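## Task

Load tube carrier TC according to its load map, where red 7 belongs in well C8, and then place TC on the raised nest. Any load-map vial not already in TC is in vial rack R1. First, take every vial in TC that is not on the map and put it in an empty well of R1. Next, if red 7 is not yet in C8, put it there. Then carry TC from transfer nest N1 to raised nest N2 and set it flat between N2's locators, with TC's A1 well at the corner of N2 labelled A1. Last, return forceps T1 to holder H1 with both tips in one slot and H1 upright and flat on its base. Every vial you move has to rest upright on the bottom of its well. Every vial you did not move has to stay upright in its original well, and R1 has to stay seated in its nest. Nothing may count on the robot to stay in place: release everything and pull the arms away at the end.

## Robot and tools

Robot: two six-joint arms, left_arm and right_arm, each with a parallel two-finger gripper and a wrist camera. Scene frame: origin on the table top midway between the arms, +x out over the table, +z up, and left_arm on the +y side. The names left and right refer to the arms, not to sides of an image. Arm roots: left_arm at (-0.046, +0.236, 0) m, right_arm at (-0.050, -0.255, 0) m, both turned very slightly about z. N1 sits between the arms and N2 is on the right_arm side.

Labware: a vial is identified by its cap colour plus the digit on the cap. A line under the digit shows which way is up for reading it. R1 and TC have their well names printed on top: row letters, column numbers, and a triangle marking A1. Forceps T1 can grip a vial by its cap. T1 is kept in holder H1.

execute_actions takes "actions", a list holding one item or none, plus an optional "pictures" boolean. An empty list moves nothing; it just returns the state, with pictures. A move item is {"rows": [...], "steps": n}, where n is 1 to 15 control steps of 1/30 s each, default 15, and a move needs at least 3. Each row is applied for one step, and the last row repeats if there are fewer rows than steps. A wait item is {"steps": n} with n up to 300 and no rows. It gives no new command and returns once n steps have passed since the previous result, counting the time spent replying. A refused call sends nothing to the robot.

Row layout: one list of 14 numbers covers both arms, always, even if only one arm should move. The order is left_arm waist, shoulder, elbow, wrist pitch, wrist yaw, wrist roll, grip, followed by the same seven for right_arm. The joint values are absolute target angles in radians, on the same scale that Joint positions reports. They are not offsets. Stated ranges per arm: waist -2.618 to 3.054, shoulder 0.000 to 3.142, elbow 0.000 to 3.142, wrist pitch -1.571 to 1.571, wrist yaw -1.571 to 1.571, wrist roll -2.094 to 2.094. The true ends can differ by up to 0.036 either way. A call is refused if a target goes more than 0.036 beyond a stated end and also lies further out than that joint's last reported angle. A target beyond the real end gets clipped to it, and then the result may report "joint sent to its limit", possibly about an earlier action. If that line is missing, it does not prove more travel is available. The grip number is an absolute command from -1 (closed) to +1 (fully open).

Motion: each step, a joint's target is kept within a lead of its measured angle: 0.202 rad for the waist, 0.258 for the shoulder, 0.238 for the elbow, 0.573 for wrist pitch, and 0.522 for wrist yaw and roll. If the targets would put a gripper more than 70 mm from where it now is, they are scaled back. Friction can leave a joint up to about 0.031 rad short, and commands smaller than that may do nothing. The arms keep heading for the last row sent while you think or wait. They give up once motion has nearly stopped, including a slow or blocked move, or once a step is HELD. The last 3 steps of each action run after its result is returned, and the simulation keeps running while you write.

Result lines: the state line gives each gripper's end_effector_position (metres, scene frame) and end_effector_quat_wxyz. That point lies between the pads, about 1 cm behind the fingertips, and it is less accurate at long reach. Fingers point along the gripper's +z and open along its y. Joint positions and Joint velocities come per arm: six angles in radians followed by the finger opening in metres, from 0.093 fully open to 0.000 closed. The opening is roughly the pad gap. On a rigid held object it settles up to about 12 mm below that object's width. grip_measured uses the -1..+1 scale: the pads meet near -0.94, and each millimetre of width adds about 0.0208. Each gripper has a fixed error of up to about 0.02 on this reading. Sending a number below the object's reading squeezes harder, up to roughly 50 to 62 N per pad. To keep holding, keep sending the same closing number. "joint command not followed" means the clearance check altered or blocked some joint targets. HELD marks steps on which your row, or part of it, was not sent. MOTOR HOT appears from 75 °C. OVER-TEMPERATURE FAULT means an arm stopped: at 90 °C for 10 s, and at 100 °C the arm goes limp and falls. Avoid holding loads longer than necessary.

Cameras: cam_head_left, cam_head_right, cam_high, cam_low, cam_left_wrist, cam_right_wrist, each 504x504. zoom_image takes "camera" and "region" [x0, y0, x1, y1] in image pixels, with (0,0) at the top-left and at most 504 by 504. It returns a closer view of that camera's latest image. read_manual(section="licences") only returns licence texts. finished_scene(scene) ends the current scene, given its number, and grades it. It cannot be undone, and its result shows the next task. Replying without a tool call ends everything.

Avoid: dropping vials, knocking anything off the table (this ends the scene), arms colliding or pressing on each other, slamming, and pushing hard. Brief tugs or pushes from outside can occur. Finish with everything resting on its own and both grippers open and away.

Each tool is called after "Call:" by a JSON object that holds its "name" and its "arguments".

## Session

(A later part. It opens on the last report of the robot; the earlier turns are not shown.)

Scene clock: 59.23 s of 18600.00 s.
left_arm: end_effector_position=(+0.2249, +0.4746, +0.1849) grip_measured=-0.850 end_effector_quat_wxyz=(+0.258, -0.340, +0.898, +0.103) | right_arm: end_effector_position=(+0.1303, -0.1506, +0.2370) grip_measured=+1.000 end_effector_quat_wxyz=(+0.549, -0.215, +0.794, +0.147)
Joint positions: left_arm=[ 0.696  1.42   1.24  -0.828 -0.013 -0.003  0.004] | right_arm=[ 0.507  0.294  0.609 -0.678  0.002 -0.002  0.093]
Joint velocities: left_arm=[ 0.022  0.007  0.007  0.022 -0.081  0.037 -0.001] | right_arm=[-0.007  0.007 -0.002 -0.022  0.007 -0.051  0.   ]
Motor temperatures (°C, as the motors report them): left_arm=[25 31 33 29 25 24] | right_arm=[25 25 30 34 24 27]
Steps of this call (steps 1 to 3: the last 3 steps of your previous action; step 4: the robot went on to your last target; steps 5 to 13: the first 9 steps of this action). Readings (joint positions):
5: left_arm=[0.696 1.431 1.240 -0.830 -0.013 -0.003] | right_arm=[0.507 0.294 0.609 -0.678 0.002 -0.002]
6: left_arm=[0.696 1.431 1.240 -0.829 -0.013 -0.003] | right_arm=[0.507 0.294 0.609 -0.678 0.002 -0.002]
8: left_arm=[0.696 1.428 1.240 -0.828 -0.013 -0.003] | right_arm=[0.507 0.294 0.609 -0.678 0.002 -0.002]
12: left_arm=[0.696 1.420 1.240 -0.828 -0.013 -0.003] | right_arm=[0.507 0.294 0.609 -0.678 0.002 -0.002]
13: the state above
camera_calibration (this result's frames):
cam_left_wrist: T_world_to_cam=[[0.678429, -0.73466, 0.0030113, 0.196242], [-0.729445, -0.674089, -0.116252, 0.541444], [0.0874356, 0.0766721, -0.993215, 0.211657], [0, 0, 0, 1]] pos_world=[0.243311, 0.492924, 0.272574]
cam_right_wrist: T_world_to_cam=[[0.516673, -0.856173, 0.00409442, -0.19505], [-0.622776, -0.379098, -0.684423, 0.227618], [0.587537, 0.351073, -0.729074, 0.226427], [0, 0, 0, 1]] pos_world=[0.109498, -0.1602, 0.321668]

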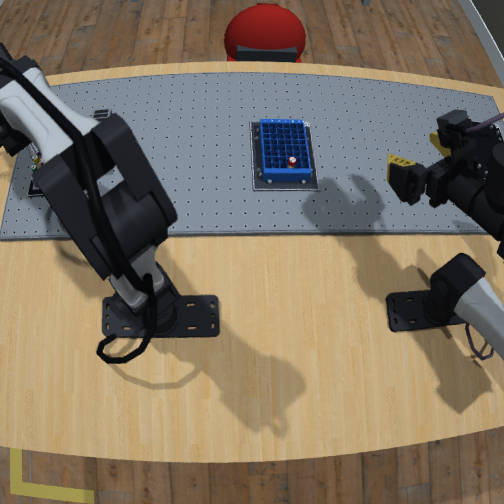

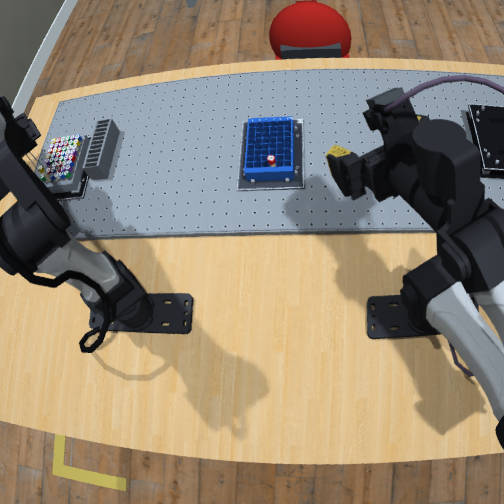

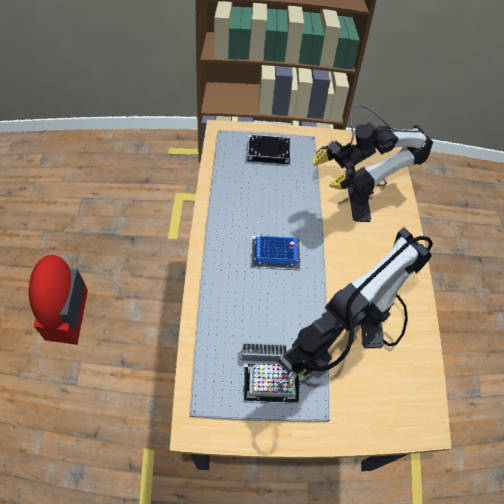

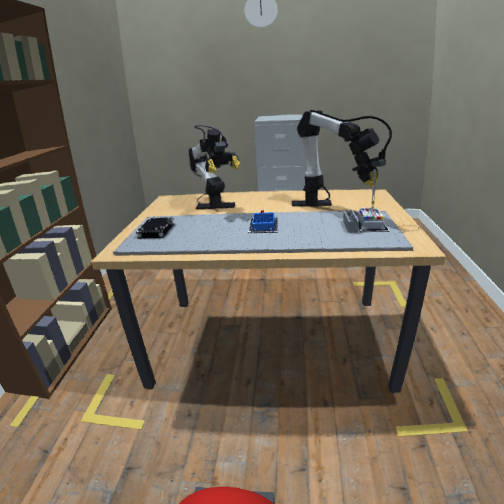

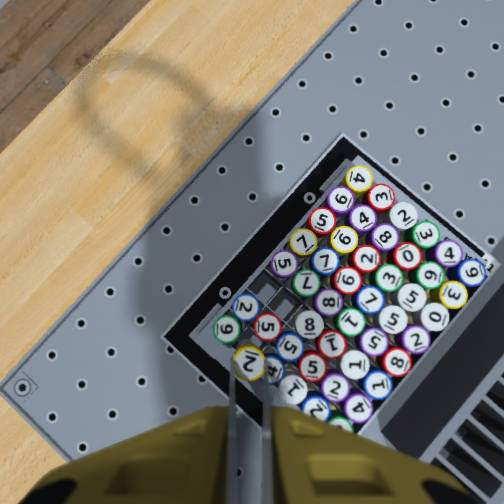

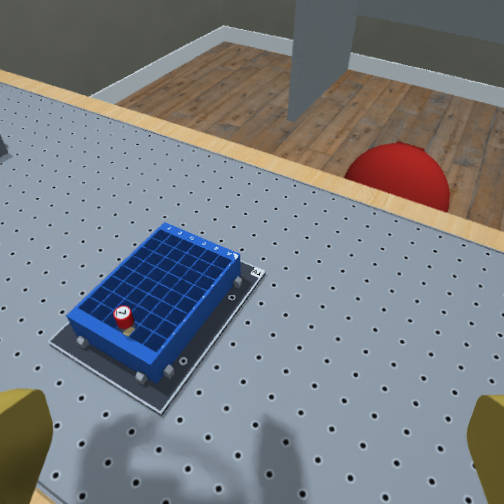

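Call:
{"name": "execute_actions", "arguments": {"actions": [{"rows":[[0.685,1.41,1.245,-0.80,-0.013,-0.006,-0.86,0.5,0.3,0.6,-0.7,0,0,1],[0.685,1.41,1.245,-0.794,-0.013,-0.006,-0.86,0.5,0.3,0.6,-0.7,0,0,1],[0.685,1.41,1.245,-0.789,-0.013,-0.006,-0.86,0.5,0.3,0.6,-0.7,0,0,1]]}], "pictures": true}}

Call:
{"name": "zoom_image", "arguments": {"camera": "cam_left_wrist", "region": [200, 290, 300, 390]}}

Scene clock: 59.87 s of 18600.00 s.
left_arm: end_effector_position=(+0.2270, +0.4765, +0.1866) grip_measured=-0.850 end_effector_quat_wxyz=(+0.264, -0.339, +0.897, +0.105) | right_arm: end_effector_position=(+0.1303, -0.1506, +0.2370) grip_measured=+1.000 end_effector_quat_wxyz=(+0.549, -0.215, +0.794, +0.147)
Joint positions: left_arm=[ 0.696  1.42   1.24  -0.815 -0.013 -0.003  0.004] | right_arm=[ 0.507  0.294  0.609 -0.678  0.002 -0.002  0.093]
Joint velocities: left_arm=[-0.007 -0.012  0.007  0.007 -0.066  0.066 -0.001] | right_arm=[-0.002  0.002 -0.002  0.022 -0.051 -0.037  0.   ]
Motor temperatures (°C, as the motors report them): left_arm=[25 31 34 30 25 24] | right_arm=[25 25 30 34 24 27]
Steps of this call (steps 1 to 3: the last 3 steps of your previous action; steps 4 to 7: the robot went on to your last target; steps 8 to 19: the first 12 steps of this action). Readings (joint positions):
8: left_arm=[0.696 1.420 1.240 -0.828 -0.013 -0.003] | right_arm=[0.507 0.294 0.609 -0.678 0.002 -0.002]
9: left_arm=[0.696 1.420 1.240 -0.827 -0.013 -0.003] | right_arm=[0.507 0.294 0.609 -0.678 0.002 -0.002]
11: left_arm=[0.696 1.420 1.240 -0.822 -0.013 -0.003] | right_arm=[0.507 0.294 0.609 -0.678 0.002 -0.002]
15: left_arm=[0.696 1.420 1.240 -0.816 -0.013 -0.003] | right_arm=[0.507 0.294 0.609 -0.678 0.002 -0.002]
19: the state above
camera_calibration (this result's frames):
cam_left_wrist: T_world_to_cam=[[0.678395, -0.734689, 0.00341062, 0.196101], [-0.72817, -0.672979, -0.129875, 0.54616], [0.0977128, 0.0856229, -0.991525, 0.206202], [0, 0, 0, 1]] pos_world=[0.244514, 0.493972, 0.274718]
cam_right_wrist: T_world_to_cam=[[0.516673, -0.856173, 0.00409442, -0.19505], [-0.622776, -0.379098, -0.684423, 0.227618], [0.587537, 0.351073, -0.729074, 0.226427], [0, 0, 0, 1]] pos_world=[0.109498, -0.1602, 0.321668]

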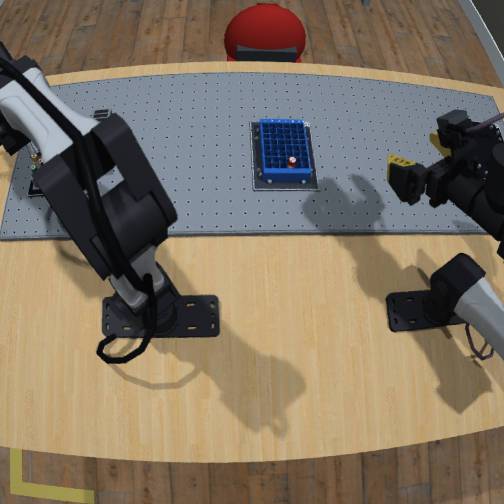

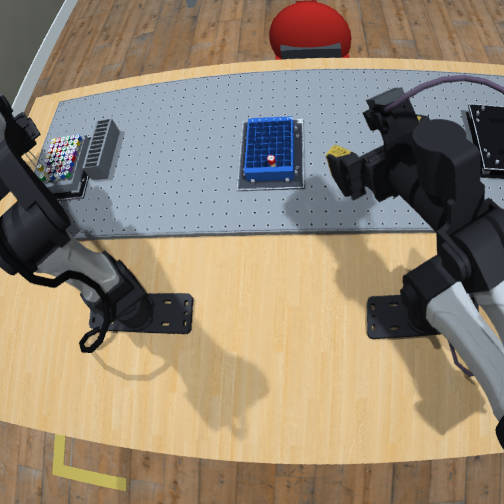

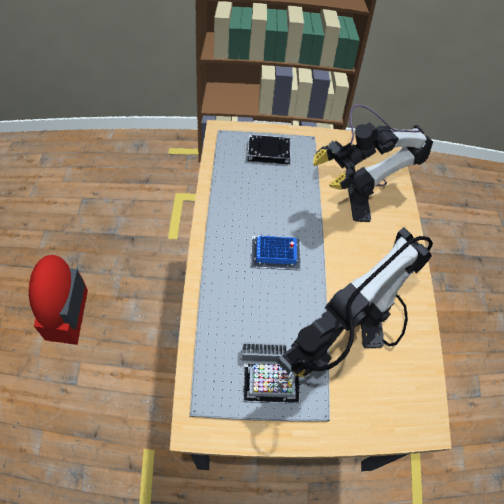

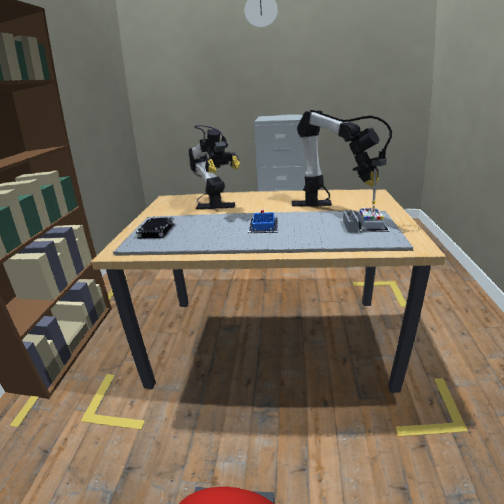

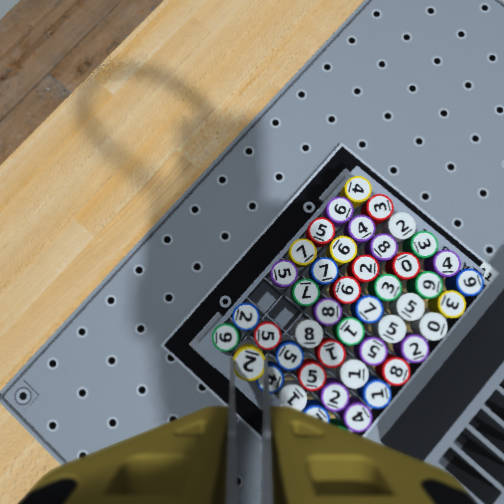

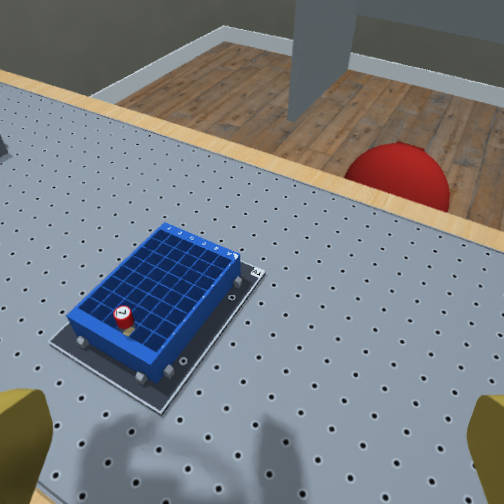

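Region (200, 290, 300, 390) of cam_left_wrist's 504x504 image, scaled by 5.040, with more detail than that image has.

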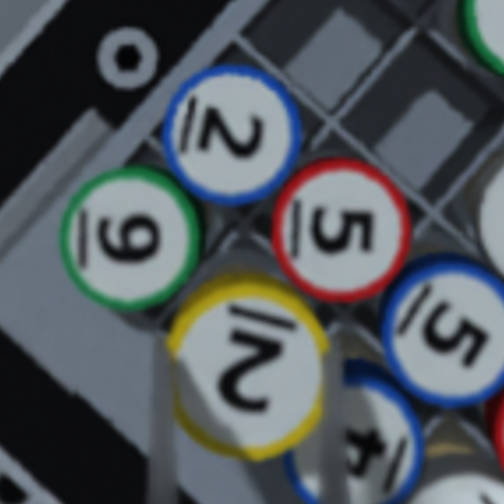

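Call:
{"name": "execute_actions", "arguments": {"actions": [{"rows":[[0.685,1.436,1.235,-0.815,-0.013,-0.006,-0.86,0.5,0.3,0.6,-0.7,0,0,1],[0.685,1.439,1.235,-0.815,-0.013,-0.006,-0.86,0.5,0.3,0.6,-0.7,0,0,1],[0.685,1.442,1.235,-0.815,-0.013,-0.006,-0.86,0.5,0.3,0.6,-0.7,0,0,1],[0.685,1.445,1.235,-0.815,-0.013,-0.006,-0.86,0.5,0.3,0.6,-0.7,0,0,1],[0.685,1.448,1.235,-0.815,-0.013,-0.006,-0.86,0.5,0.3,0.6,-0.7,0,0,1],[0.685,1.451,1.235,-0.815,-0.013,-0.006,-0.86,0.5,0.3,0.6,-0.7,0,0,1],[0.685,1.454,1.235,-0.815,-0.013,-0.006,-0.86,0.5,0.3,0.6,-0.7,0,0,1],[0.685,1.457,1.235,-0.815,-0.013,-0.006,-0.86,0.5,0.3,0.6,-0.7,0,0,1],[0.685,1.46,1.235,-0.815,-0.013,-0.006,-0.86,0.5,0.3,0.6,-0.7,0,0,1],[0.685,1.463,1.235,-0.815,-0.013,-0.006,-0.86,0.5,0.3,0.6,-0.7,0,0,1]]}], "pictures": true}}

Call:
{"name": "zoom_image", "arguments": {"camera": "cam_left_wrist", "region": [200, 290, 300, 390]}}

Scene clock: 60.50 s of 18600.00 s.
left_arm: end_effector_position=(+0.2289, +0.4781, +0.1808) grip_measured=-0.850 end_effector_quat_wxyz=(+0.258, -0.340, +0.898, +0.103) | right_arm: end_effector_position=(+0.1303, -0.1506, +0.2370) grip_measured=+1.000 end_effector_quat_wxyz=(+0.549, -0.215, +0.794, +0.147)
Joint positions: left_arm=[ 0.696  1.439  1.24  -0.809 -0.013 -0.003  0.004] | right_arm=[ 0.507  0.294  0.609 -0.678  0.002 -0.002  0.093]
Joint velocities: left_arm=[ 0.002  0.002  0.002  0.051 -0.007  0.022 -0.001] | right_arm=[ 0.007 -0.002 -0.002 -0.007  0.037 -0.022  0.   ]
Motor temperatures (°C, as the motors report them): left_arm=[25 31 34 30 25 24] | right_arm=[25 25 30 34 24 27]
Steps of this call (steps 1 to 3: the last 3 steps of your previous action; steps 4 to 7: the robot went on to your last target; steps 8 to 19: the first 12 steps of this action). Readings (joint positions):
8: left_arm=[0.696 1.420 1.240 -0.814 -0.013 -0.003] | right_arm=[0.507 0.294 0.609 -0.678 0.002 -0.002]
9: left_arm=[0.696 1.420 1.240 -0.814 -0.013 -0.003] | right_arm=[0.507 0.294 0.609 -0.678 0.002 -0.002]
11: left_arm=[0.696 1.420 1.240 -0.814 -0.013 -0.003] | right_arm=[0.507 0.294 0.609 -0.678 0.002 -0.002]
15: left_arm=[0.696 1.427 1.240 -0.814 -0.013 -0.003] | right_arm=[0.507 0.294 0.609 -0.678 0.002 -0.002]
19: the state above
camera_calibration (this result's frames):
cam_left_wrist: T_world_to_cam=[[0.678428, -0.734661, 0.0030224, 0.196098], [-0.729411, -0.67406, -0.116631, 0.546292], [0.0877213, 0.0769209, -0.993171, 0.206829], [0, 0, 0, 1]] pos_world=[0.24729, 0.496389, 0.268539]
cam_right_wrist: T_world_to_cam=[[0.516673, -0.856173, 0.00409442, -0.19505], [-0.622776, -0.379098, -0.684423, 0.227618], [0.587537, 0.351073, -0.729074, 0.226427], [0, 0, 0, 1]] pos_world=[0.109498, -0.1602, 0.321668]

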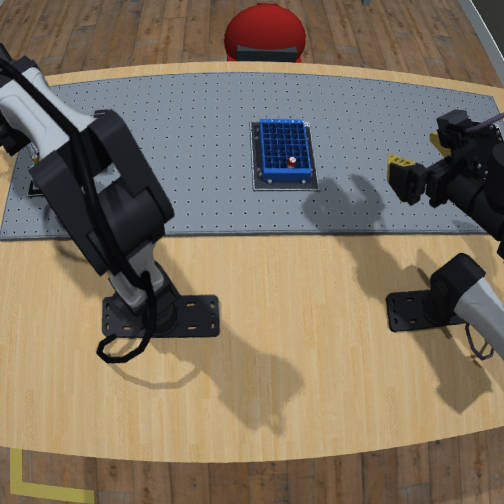

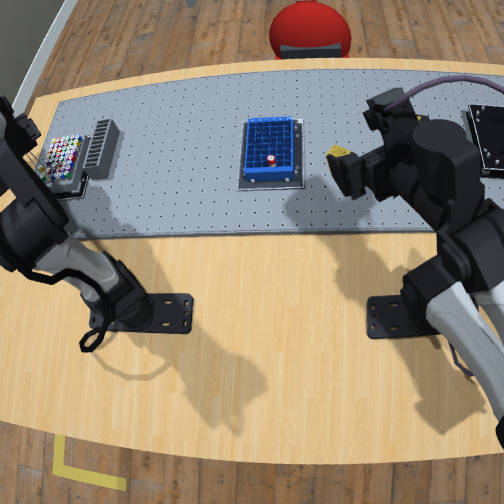

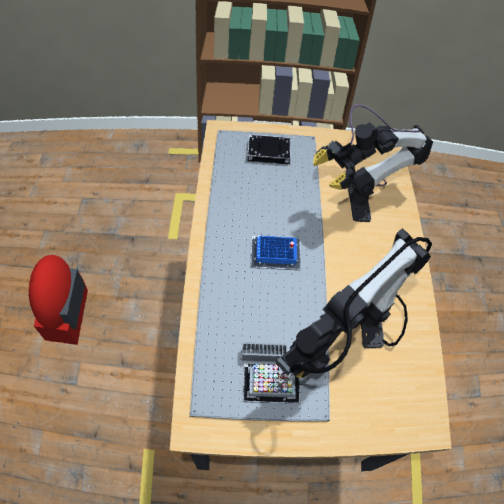

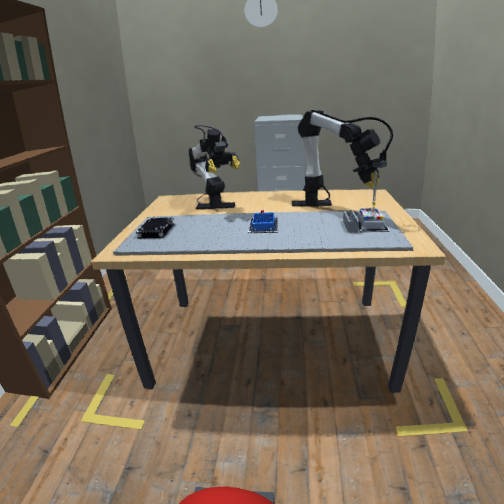

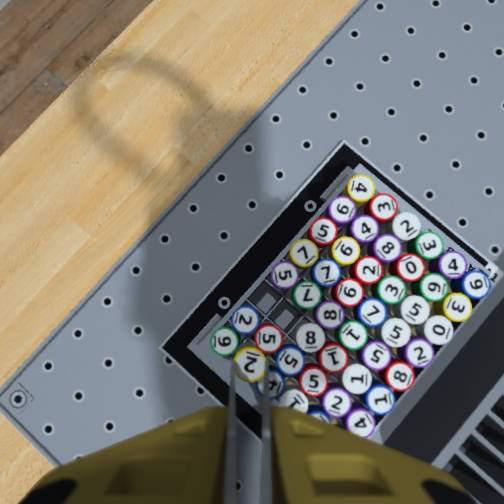

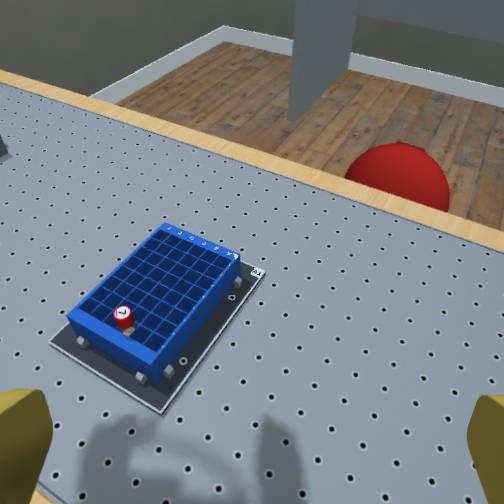

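Region (200, 290, 300, 390) of cam_left_wrist's 504x504 image, scaled by 5.040, with more detail than that image has.

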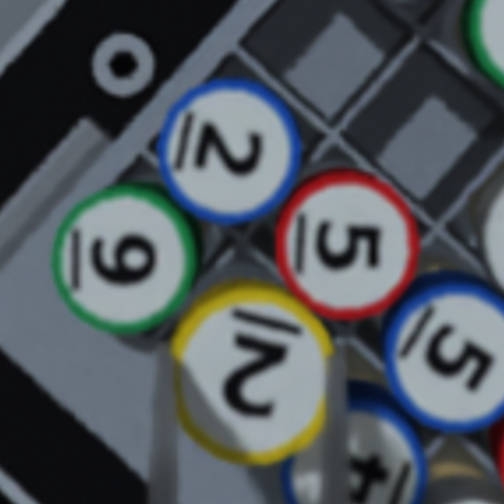

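Call:
{"name": "execute_actions", "arguments": {"actions": [{"rows":[[0.685,1.412,1.24,-0.815,-0.013,-0.006,-0.86,0.5,0.3,0.6,-0.7,0,0,1],[0.685,1.406,1.24,-0.815,-0.013,-0.006,-0.86,0.5,0.3,0.6,-0.7,0,0,1],[0.685,1.402,1.24,-0.815,-0.013,-0.006,-0.86,0.5,0.3,0.6,-0.7,0,0,1],[0.685,1.402,1.24,-0.815,-0.013,-0.006,-0.86,0.5,0.3,0.6,-0.7,0,0,1],[0.685,1.402,1.24,-0.815,-0.013,-0.006,-0.86,0.5,0.3,0.6,-0.7,0,0,1],[0.685,1.402,1.24,-0.815,-0.013,-0.006,-0.86,0.5,0.3,0.6,-0.7,0,0,1],[0.685,1.402,1.24,-0.823,0.005,-0.006,-0.86,0.5,0.3,0.6,-0.7,0,0,1]]}], "pictures": true}}

Call:
{"name": "zoom_image", "arguments": {"camera": "cam_left_wrist", "region": [200, 290, 300, 390]}}

Call:
{"name": "zoom_image", "arguments": {"camera": "cam_high", "region": [260, 355, 320, 415]}}

Scene clock: 61.13 s of 18600.00 s.
left_arm: end_effector_position=(+0.2281, +0.4763, +0.1843) grip_measured=-0.850 end_effector_quat_wxyz=(+0.262, -0.339, +0.898, +0.102) | right_arm: end_effector_position=(+0.1303, -0.1506, +0.2370) grip_measured=+1.000 end_effector_quat_wxyz=(+0.549, -0.215, +0.794, +0.147)
Joint positions: left_arm=[ 0.696  1.427  1.24  -0.813 -0.008 -0.003  0.004] | right_arm=[ 0.507  0.294  0.609 -0.678  0.002 -0.002  0.093]
Joint velocities: left_arm=[ 0.007  0.002 -0.007 -0.022  0.066 -0.007 -0.002] | right_arm=[0.012 0.007 0.012 0.007 0.022 0.095 0.   ]
Motor temperatures (°C, as the motors report them): left_arm=[25 31 34 30 25 24] | right_arm=[25 25 30 34 24 27]
Steps of this call (steps 1 to 3: the last 3 steps of your previous action; steps 4 to 7: the robot went on to your last target; steps 8 to 19: the first 12 steps of this action). Readings (joint positions):
8: left_arm=[0.696 1.438 1.240 -0.809 -0.013 -0.003] | right_arm=[0.507 0.294 0.609 -0.678 0.002 -0.002]
9: left_arm=[0.696 1.436 1.240 -0.809 -0.013 -0.003] | right_arm=[0.507 0.294 0.609 -0.678 0.002 -0.002]
11: left_arm=[0.696 1.432 1.240 -0.810 -0.013 -0.003] | right_arm=[0.507 0.294 0.609 -0.678 0.002 -0.002]
15: left_arm=[0.696 1.427 1.240 -0.811 -0.011 -0.003] | right_arm=[0.507 0.294 0.609 -0.678 0.002 -0.002]
19: the state above
camera_calibration (this result's frames):
cam_left_wrist: T_world_to_cam=[[0.676272, -0.736612, 0.00772547, 0.195793], [-0.73033, -0.671802, -0.123697, 0.545374], [0.0963064, 0.0780105, -0.99229, 0.207856], [0, 0, 0, 1]] pos_world=[0.245875, 0.494392, 0.272202]
cam_right_wrist: T_world_to_cam=[[0.516673, -0.856173, 0.00409442, -0.19505], [-0.622776, -0.379098, -0.684423, 0.227618], [0.587537, 0.351073, -0.729074, 0.226427], [0, 0, 0, 1]] pos_world=[0.109498, -0.1602, 0.321668]

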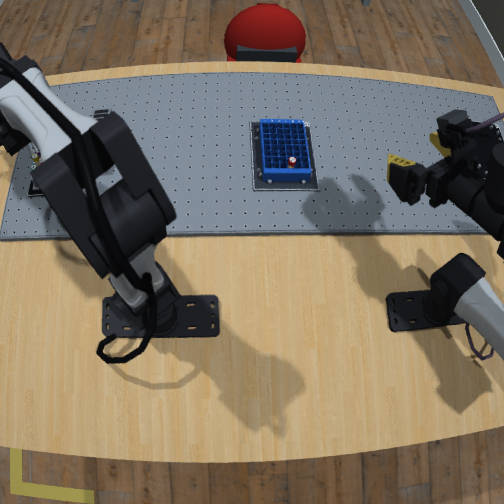

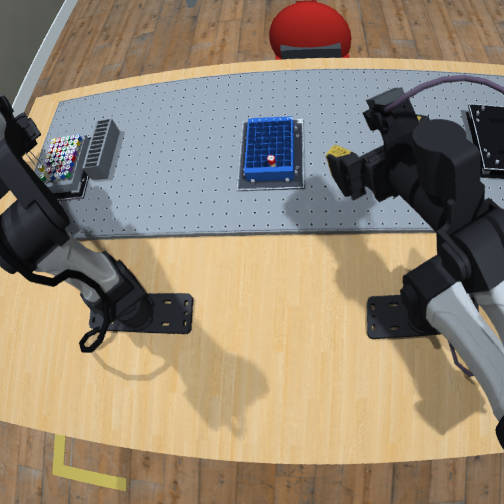

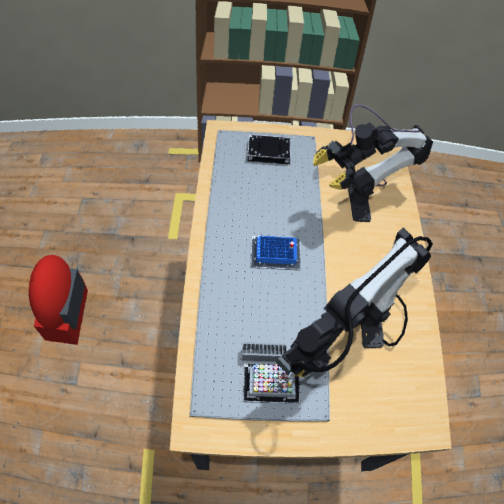

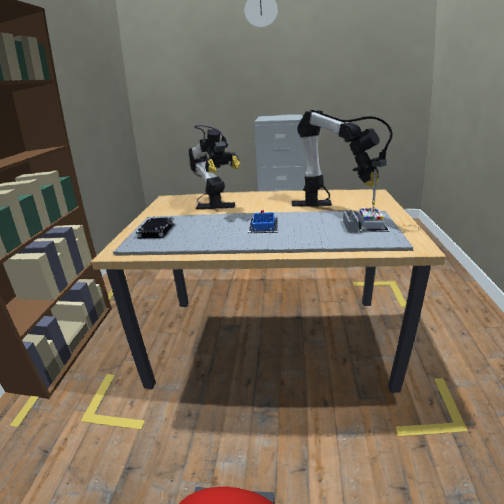

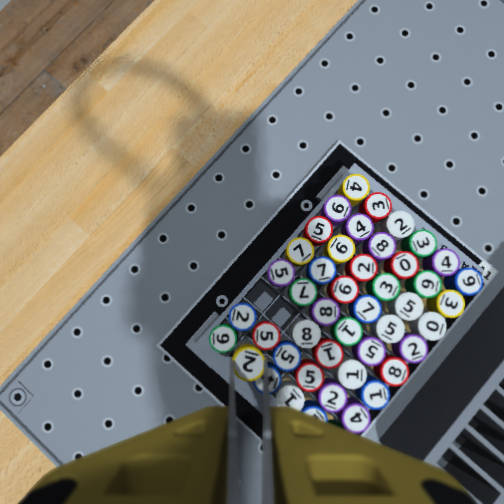

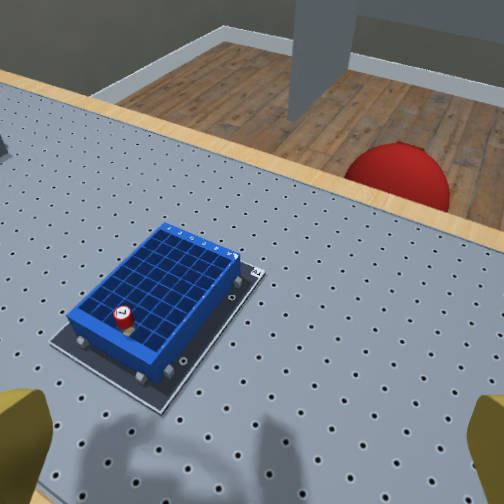

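Region (200, 290, 300, 390) of cam_left_wrist's 504x504 image, scaled by 5.040, with more detail than that image has.

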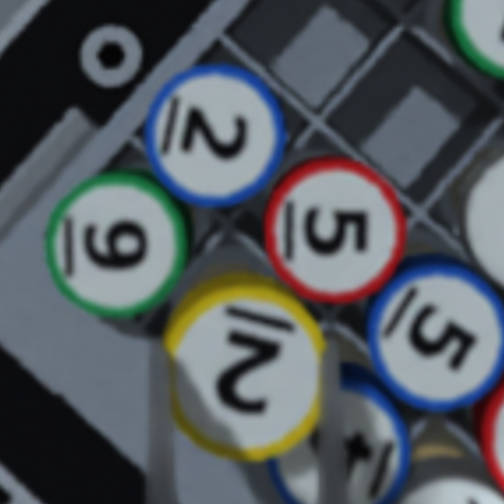

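Region (260, 355, 320, 415) of cam_high's 504x504 image, scaled by 8.400, with more detail than that image has.

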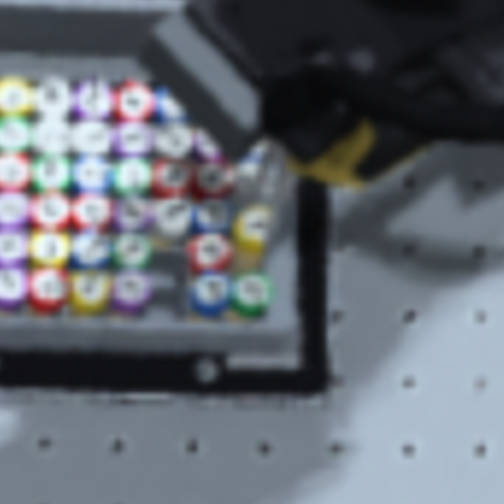

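Call:
{"name": "execute_actions", "arguments": {"actions": [{"rows":[[0.685,1.444,1.235,-0.82,-0.006,-0.006,-0.86,0.5,0.3,0.6,-0.7,0,0,1],[0.685,1.447,1.235,-0.82,-0.006,-0.006,-0.86,0.5,0.3,0.6,-0.7,0,0,1],[0.685,1.45,1.235,-0.82,-0.006,-0.006,-0.86,0.5,0.3,0.6,-0.7,0,0,1],[0.685,1.453,1.235,-0.82,-0.006,-0.006,-0.86,0.5,0.3,0.6,-0.7,0,0,1],[0.685,1.456,1.235,-0.82,-0.006,-0.006,-0.86,0.5,0.3,0.6,-0.7,0,0,1],[0.685,1.459,1.235,-0.82,-0.006,-0.006,-0.86,0.5,0.3,0.6,-0.7,0,0,1],[0.685,1.462,1.235,-0.82,-0.006,-0.006,-0.86,0.5,0.3,0.6,-0.7,0,0,1],[0.685,1.465,1.235,-0.82,-0.006,-0.006,-0.86,0.5,0.3,0.6,-0.7,0,0,1]]}]}}

Scene clock: 62.20 s of 18600.00 s.
left_arm: end_effector_position=(+0.2292, +0.4770, +0.1765) grip_measured=-0.850 end_effector_quat_wxyz=(+0.252, -0.340, +0.901, +0.098) | right_arm: end_effector_position=(+0.1303, -0.1506, +0.2370) grip_measured=+1.000 end_effector_quat_wxyz=(+0.549, -0.215, +0.794, +0.147)
Joint positions: left_arm=[ 0.696  1.449  1.24  -0.815 -0.007 -0.003  0.004] | right_arm=[ 0.507  0.294  0.609 -0.678  0.002 -0.002  0.093]
Joint velocities: left_arm=[ 0.017  0.032 -0.002 -0.007 -0.066  0.037  0.001] | right_arm=[-0.002 -0.002  0.007 -0.051 -0.037  0.022  0.   ]
Motor temperatures (°C, as the motors report them): left_arm=[25 31 34 30 25 24] | right_arm=[25 25 30 34 24 27]
Steps of this call (steps 1 to 3: the last 3 steps of your previous action; steps 4 to 15: the robot went on to your last target; steps 16 to 20: nothing new was sent; steps 21 to 32: the first 12 steps of this action). Readings (joint positions):
21: left_arm=[0.696 1.427 1.240 -0.815 -0.007 -0.003] | right_arm=[0.507 0.294 0.609 -0.678 0.002 -0.002]
22: left_arm=[0.696 1.427 1.240 -0.815 -0.007 -0.003] | right_arm=[0.507 0.294 0.609 -0.678 0.002 -0.002]
24: left_arm=[0.696 1.427 1.240 -0.815 -0.007 -0.003] | right_arm=[0.507 0.294 0.609 -0.678 0.002 -0.002]
28: left_arm=[0.696 1.435 1.240 -0.815 -0.007 -0.003] | right_arm=[0.507 0.294 0.609 -0.678 0.002 -0.002]
32: the state above

It's in. Continue down with q2.

Call:
{"name": "execute_actions", "arguments": {"actions": [{"rows":[[0.685,1.47,1.235,-0.815,-0.006,-0.006,-0.86,0.5,0.3,0.6,-0.7,0,0,1],[0.685,1.474,1.235,-0.815,-0.006,-0.006,-0.86,0.5,0.3,0.6,-0.7,0,0,1],[0.685,1.478,1.235,-0.815,-0.006,-0.006,-0.86,0.5,0.3,0.6,-0.7,0,0,1],[0.685,1.482,1.235,-0.815,-0.006,-0.006,-0.86,0.5,0.3,0.6,-0.7,0,0,1],[0.685,1.486,1.235,-0.815,-0.006,-0.006,-0.86,0.5,0.3,0.6,-0.7,0,0,1],[0.685,1.49,1.235,-0.815,-0.006,-0.006,-0.86,0.5,0.3,0.6,-0.7,0,0,1],[0.685,1.494,1.235,-0.815,-0.006,-0.006,-0.86,0.5,0.3,0.6,-0.7,0,0,1],[0.685,1.498,1.235,-0.815,-0.006,-0.006,-0.86,0.5,0.3,0.6,-0.7,0,0,1],[0.685,1.502,1.235,-0.815,-0.006,-0.006,-0.86,0.5,0.3,0.6,-0.7,0,0,1],[0.685,1.506,1.235,-0.815,-0.006,-0.006,-0.86,0.5,0.3,0.6,-0.7,0,0,1]]}], "pictures": true}}

Call:
{"name": "zoom_image", "arguments": {"camera": "cam_left_wrist", "region": [150, 220, 350, 420]}}

Scene clock: 62.80 s of 18600.00 s.
left_arm: end_effector_position=(+0.2308, +0.4784, +0.1632) grip_measured=-0.850 end_effector_quat_wxyz=(+0.235, -0.342, +0.905, +0.091) | right_arm: end_effector_position=(+0.1303, -0.1506, +0.2370) grip_measured=+1.000 end_effector_quat_wxyz=(+0.549, -0.215, +0.794, +0.147)
Joint positions: left_arm=[ 0.696  1.487  1.24  -0.815 -0.007 -0.003  0.004] | right_arm=[ 0.507  0.294  0.609 -0.678  0.002 -0.002  0.093]
Joint velocities: left_arm=[ 0.017  0.051 -0.007 -0.066  0.037 -0.007  0.   ] | right_arm=[ 0.017 -0.022 -0.002 -0.007 -0.066 -0.022  0.   ]
Motor temperatures (°C, as the motors report them): left_arm=[25 31 34 30 25 24] | right_arm=[25 25 30 34 24 27]
Steps of this call (steps 1 to 3: the last 3 steps of your previous action; steps 4 to 6: the robot went on to your last target; steps 7 to 18: the first 12 steps of this action). Readings (joint positions):
7: left_arm=[0.696 1.450 1.240 -0.815 -0.007 -0.003] | right_arm=[0.507 0.294 0.609 -0.678 0.002 -0.002]
8: left_arm=[0.696 1.450 1.240 -0.815 -0.007 -0.003] | right_arm=[0.507 0.294 0.609 -0.678 0.002 -0.002]
10: left_arm=[0.696 1.451 1.240 -0.815 -0.007 -0.003] | right_arm=[0.507 0.294 0.609 -0.678 0.002 -0.002]
14: left_arm=[0.696 1.469 1.240 -0.815 -0.007 -0.003] | right_arm=[0.507 0.294 0.609 -0.678 0.002 -0.002]
18: the state above
camera_calibration (this result's frames):
cam_left_wrist: T_world_to_cam=[[0.676315, -0.736581, 0.0067692, 0.19587], [-0.734869, -0.675318, -0.0625606, 0.538885], [0.0506523, 0.0373362, -0.998018, 0.217481], [0, 0, 0, 1]] pos_world=[0.252524, 0.500073, 0.249437]
cam_right_wrist: T_world_to_cam=[[0.516673, -0.856173, 0.00409442, -0.19505], [-0.622776, -0.379098, -0.684423, 0.227618], [0.587537, 0.351073, -0.729074, 0.226427], [0, 0, 0, 1]] pos_world=[0.109498, -0.1602, 0.321668]

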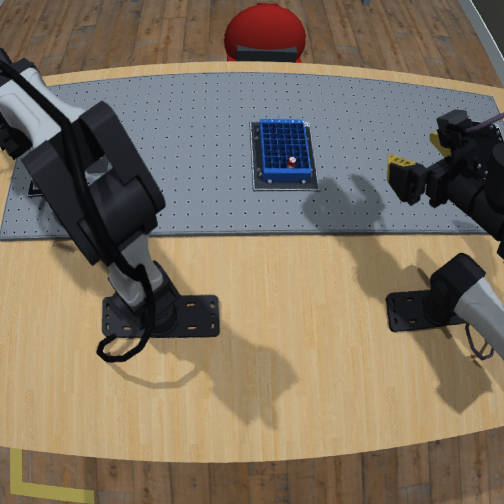

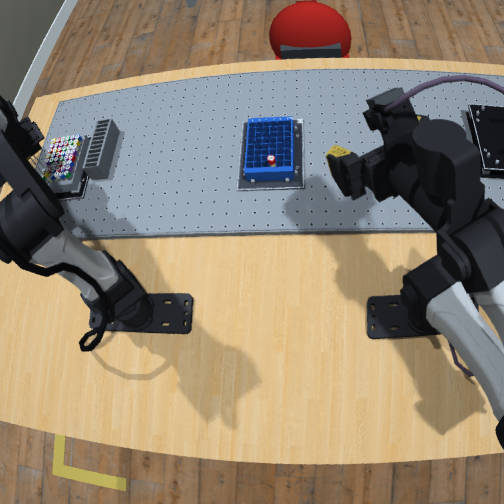

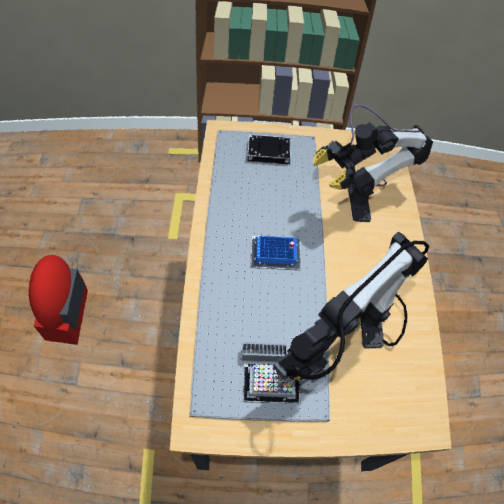

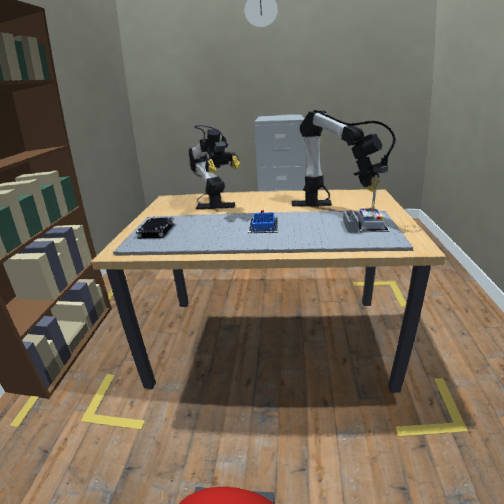

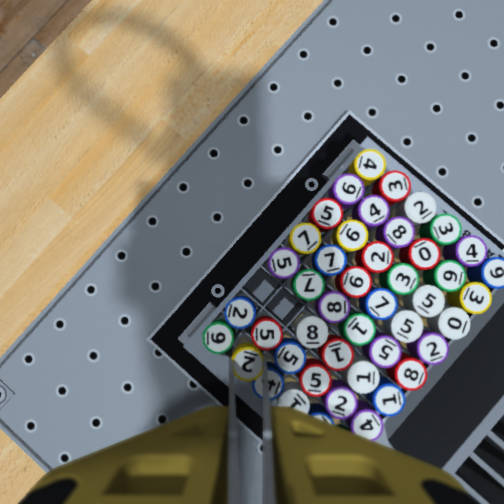

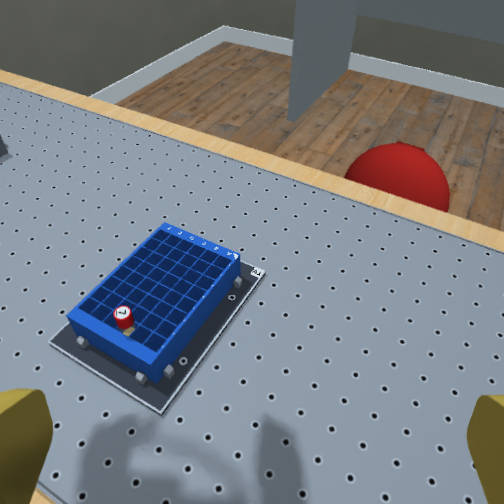

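Region (150, 220, 350, 420) of cam_left_wrist's 504x504 image, scaled by 2.520, with more detail than that image has.

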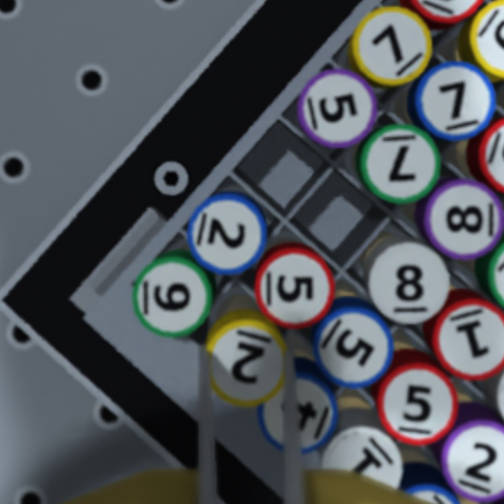

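Cap ~2 mm right; shift q5 left, then descend.

Call:
{"name": "execute_actions", "arguments": {"actions": [{"rows":[[0.685,1.5,1.235,-0.815,-0.024,-0.006,-0.86,0.5,0.3,0.6,-0.7,0,0,1],[0.685,1.5,1.235,-0.815,-0.024,-0.006,-0.86,0.5,0.3,0.6,-0.7,0,0,1],[0.685,1.5,1.235,-0.815,-0.024,-0.006,-0.86,0.5,0.3,0.6,-0.7,0,0,1],[0.685,1.508,1.235,-0.815,-0.024,-0.006,-0.86,0.5,0.3,0.6,-0.7,0,0,1],[0.685,1.512,1.235,-0.815,-0.024,-0.006,-0.86,0.5,0.3,0.6,-0.7,0,0,1],[0.685,1.516,1.235,-0.815,-0.024,-0.006,-0.86,0.5,0.3,0.6,-0.7,0,0,1],[0.685,1.52,1.235,-0.815,-0.024,-0.006,-0.86,0.5,0.3,0.6,-0.7,0,0,1],[0.685,1.524,1.235,-0.815,-0.024,-0.006,-0.86,0.5,0.3,0.6,-0.7,0,0,1],[0.685,1.528,1.235,-0.815,-0.024,-0.006,-0.86,0.5,0.3,0.6,-0.7,0,0,1],[0.685,1.532,1.235,-0.815,-0.024,-0.006,-0.86,0.5,0.3,0.6,-0.7,0,0,1],[0.685,1.535,1.235,-0.815,-0.024,-0.006,-0.86,0.5,0.3,0.6,-0.7,0,0,1]]}]}}

Call:
{"name": "execute_actions", "arguments": {"actions": [{"rows":[[0.685,1.535,1.235,-0.815,-0.024,-0.006,-0.86,0.5,0.3,0.6,-0.7,0,0,1],[0.685,1.535,1.235,-0.815,-0.024,-0.006,-0.86,0.5,0.3,0.6,-0.7,0,0,1],[0.685,1.52,1.235,-0.815,-0.015,-0.006,-0.82,0.5,0.3,0.6,-0.7,0,0,1],[0.685,1.52,1.235,-0.815,-0.015,-0.006,-0.78,0.5,0.3,0.6,-0.7,0,0,1],[0.685,1.52,1.235,-0.815,-0.015,-0.006,-0.75,0.5,0.3,0.6,-0.7,0,0,1]],"steps":12}]}}

Call:
{"name": "execute_actions", "arguments": {"actions": [{"rows":[[0.685,1.49,1.235,-0.815,-0.015,-0.006,-0.75,0.5,0.3,0.6,-0.7,0,0,1],[0.685,1.484,1.235,-0.815,-0.015,-0.006,-0.75,0.5,0.3,0.6,-0.7,0,0,1],[0.685,1.478,1.235,-0.815,-0.015,-0.006,-0.75,0.5,0.3,0.6,-0.7,0,0,1],[0.685,1.472,1.235,-0.815,-0.015,-0.006,-0.75,0.5,0.3,0.6,-0.7,0,0,1],[0.685,1.465,1.235,-0.815,-0.015,-0.006,-0.75,0.5,0.3,0.6,-0.7,0,0,1],[0.685,1.455,1.235,-0.815,-0.015,-0.006,-0.75,0.5,0.3,0.6,-0.7,0,0,1],[0.685,1.445,1.235,-0.815,-0.015,-0.006,-0.75,0.5,0.3,0.6,-0.7,0,0,1],[0.685,1.43,1.235,-0.815,-0.015,-0.006,-0.75,0.5,0.3,0.6,-0.7,0,0,1],[0.685,1.415,1.235,-0.815,-0.015,-0.006,-0.75,0.5,0.3,0.6,-0.7,0,0,1],[0.685,1.40,1.235,-0.815,-0.015,-0.006,-0.75,0.5,0.3,0.6,-0.7,0,0,1],[0.685,1.385,1.235,-0.815,-0.015,-0.006,-0.75,0.5,0.3,0.6,-0.7,0,0,1],[0.685,1.37,1.235,-0.815,-0.015,-0.006,-0.75,0.5,0.3,0.6,-0.7,0,0,1],[0.685,1.355,1.235,-0.815,-0.015,-0.006,-0.75,0.5,0.3,0.6,-0.7,0,0,1],[0.685,1.34,1.235,-0.815,-0.015,-0.006,-0.75,0.5,0.3,0.6,-0.7,0,0,1],[0.685,1.325,1.235,-0.815,-0.015,-0.006,-0.75,0.5,0.3,0.6,-0.7,0,0,1]]}], "pictures": true}}

Call:
{"name": "zoom_image", "arguments": {"camera": "cam_left_wrist", "region": [150, 220, 350, 420]}}

Scene clock: 63.80 s of 18600.00 s.
left_arm: end_effector_position=(+0.2309, +0.4798, +0.1555) grip_measured=-0.850 end_effector_quat_wxyz=(+0.224, -0.343, +0.908, +0.090) | right_arm: end_effector_position=(+0.1303, -0.1506, +0.2370) grip_measured=+1.000 end_effector_quat_wxyz=(+0.549, -0.215, +0.794, +0.147)
Joint positions: left_arm=[ 0.696  1.509  1.24  -0.815 -0.013 -0.003  0.004] | right_arm=[ 0.507  0.294  0.609 -0.678  0.002 -0.002  0.093]
Joint velocities: left_arm=[-0.002  0.125 -0.002 -0.037 -0.022  0.007 -0.001] | right_arm=[-0.012 -0.002  0.017  0.11  -0.022  0.022  0.   ]
Motor temperatures (°C, as the motors report them): left_arm=[25 31 34 30 25 24] | right_arm=[25 25 30 34 24 27]
Steps of this call (steps 1 to 3: the last 3 steps of your previous action; steps 4 to 15: the robot went on to your last target; steps 16 to 18: nothing new was sent; steps 19 to 30: the first 12 steps of this action). Readings (joint positions):
19: left_arm=[0.696 1.488 1.240 -0.815 -0.009 -0.003] | right_arm=[0.507 0.294 0.609 -0.678 0.002 -0.002]
20: left_arm=[0.696 1.488 1.240 -0.815 -0.010 -0.003] | right_arm=[0.507 0.294 0.609 -0.678 0.002 -0.002]
22: left_arm=[0.696 1.488 1.240 -0.815 -0.011 -0.003] | right_arm=[0.507 0.294 0.609 -0.678 0.002 -0.002]
26: left_arm=[0.696 1.492 1.240 -0.815 -0.012 -0.003] | right_arm=[0.507 0.294 0.609 -0.678 0.002 -0.002]
30: the state above

Scene clock: 64.20 s of 18600.00 s.
left_arm: end_effector_position=(+0.2310, +0.4802, +0.1531) grip_measured=-0.752 end_effector_quat_wxyz=(+0.221, -0.344, +0.908, +0.089) | right_arm: end_effector_position=(+0.1303, -0.1506, +0.2370) grip_measured=+1.000 end_effector_quat_wxyz=(+0.549, -0.215, +0.794, +0.147)
Joint positions: left_arm=[ 0.696  1.516  1.24  -0.815 -0.014 -0.003  0.009] | right_arm=[ 0.507  0.294  0.609 -0.678  0.002 -0.002  0.093]
Joint velocities: left_arm=[ 0.002 -0.017 -0.007 -0.007 -0.051  0.007  0.   ] | right_arm=[ 0.002  0.002 -0.007 -0.066  0.007 -0.022  0.   ]
Motor temperatures (°C, as the motors report them): left_arm=[25 31 34 30 25 24] | right_arm=[25 25 30 34 24 27]
Steps of this call (steps 1 to 3: the last 3 steps of your previous action; steps 4 to 12: the first 9 steps of this action). Readings (joint positions):
4: left_arm=[0.696 1.516 1.240 -0.815 -0.014 -0.003] | right_arm=[0.507 0.294 0.609 -0.678 0.002 -0.002]
5: left_arm=[0.696 1.516 1.240 -0.815 -0.014 -0.003] | right_arm=[0.507 0.294 0.609 -0.678 0.002 -0.002]
7: left_arm=[0.696 1.516 1.240 -0.815 -0.014 -0.003] | right_arm=[0.507 0.294 0.609 -0.678 0.002 -0.002]
11: left_arm=[0.696 1.516 1.240 -0.815 -0.014 -0.003] | right_arm=[0.507 0.294 0.609 -0.678 0.002 -0.002]
12: the state above

Scene clock: 64.70 s of 18600.00 s.
left_arm: end_effector_position=(+0.2272, +0.4769, +0.1845) grip_measured=-0.752 end_effector_quat_wxyz=(+0.261, -0.340, +0.897, +0.105) | right_arm: end_effector_position=(+0.1303, -0.1506, +0.2370) grip_measured=+1.000 end_effector_quat_wxyz=(+0.549, -0.215, +0.794, +0.147)
Joint positions: left_arm=[ 0.696  1.426  1.24  -0.815 -0.014 -0.003  0.009] | right_arm=[ 0.507  0.294  0.609 -0.678  0.002 -0.002  0.093]
Joint velocities: left_arm=[-0.002 -0.486 -0.002 -0.007  0.022 -0.022 -0.   ] | right_arm=[ 0.017 -0.022 -0.017 -0.022 -0.051 -0.081  0.   ]
Motor temperatures (°C, as the motors report them): left_arm=[25 31 34 30 25 24] | right_arm=[25 25 30 34 24 27]
Steps of this call (steps 1 to 3: the last 3 steps of your previous action; steps 4 to 15: the first 12 steps of this action). Readings (joint positions):
4: left_arm=[0.696 1.516 1.240 -0.815 -0.014 -0.003] | right_arm=[0.507 0.294 0.609 -0.678 0.002 -0.002]
5: left_arm=[0.696 1.516 1.240 -0.815 -0.014 -0.003] | right_arm=[0.507 0.294 0.609 -0.678 0.002 -0.002]
7: left_arm=[0.696 1.513 1.240 -0.815 -0.014 -0.003] | right_arm=[0.507 0.294 0.609 -0.678 0.002 -0.002]
11: left_arm=[0.696 1.484 1.240 -0.815 -0.014 -0.003] | right_arm=[0.507 0.294 0.609 -0.678 0.002 -0.002]
15: the state above
camera_calibration (this result's frames):
cam_left_wrist: T_world_to_cam=[[0.678715, -0.734397, 0.00259149, 0.196164], [-0.728529, -0.673728, -0.123842, 0.545651], [0.0926951, 0.0821654, -0.992299, 0.206994], [0, 0, 0, 1]] pos_world=[0.245196, 0.494675, 0.272466]
cam_right_wrist: T_world_to_cam=[[0.516673, -0.856173, 0.00409442, -0.19505], [-0.622776, -0.379098, -0.684423, 0.227618], [0.587537, 0.351073, -0.729074, 0.226427], [0, 0, 0, 1]] pos_world=[0.109498, -0.1602, 0.321668]

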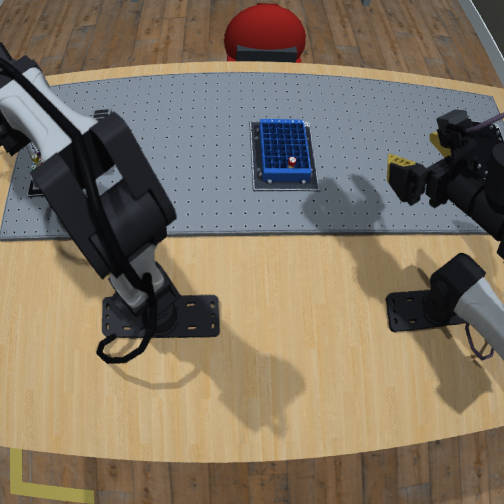

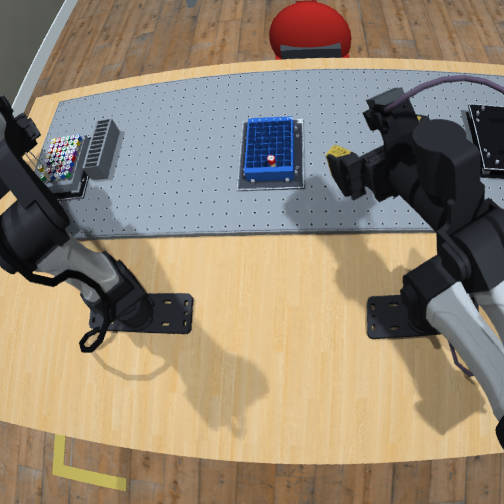

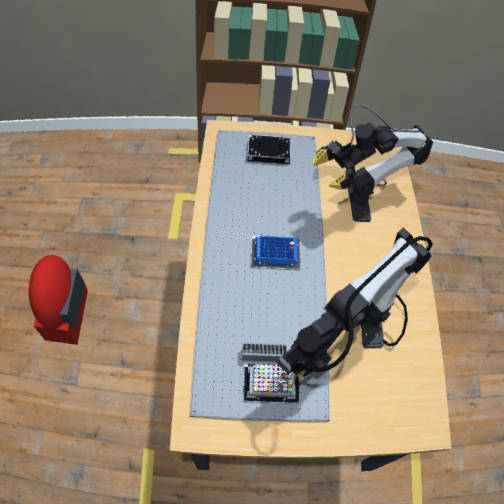

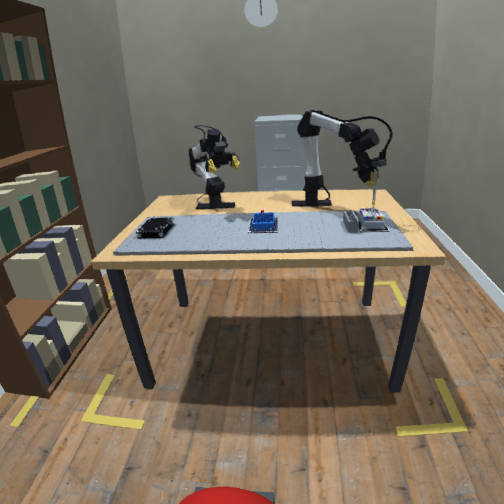

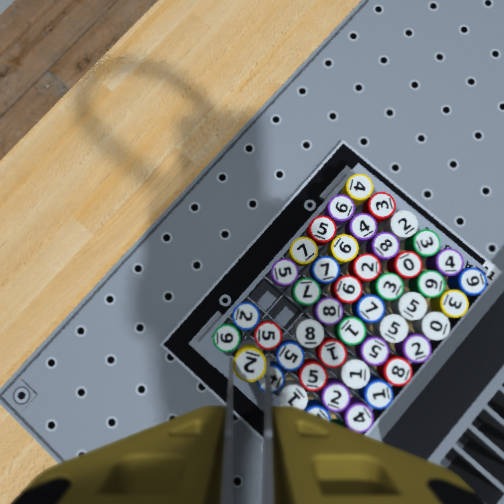

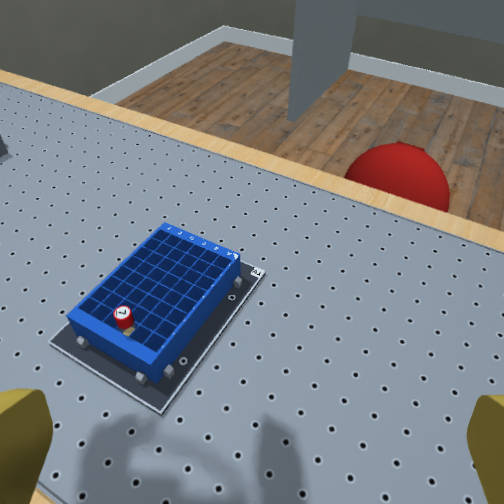

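Region (150, 220, 350, 420) of cam_left_wrist's 504x504 image, scaled by 2.520, with more detail than that image has.

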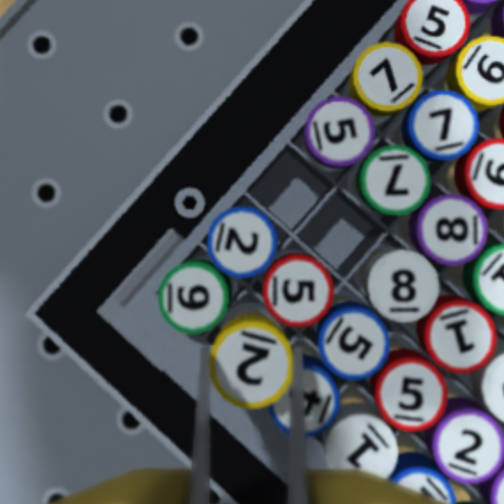

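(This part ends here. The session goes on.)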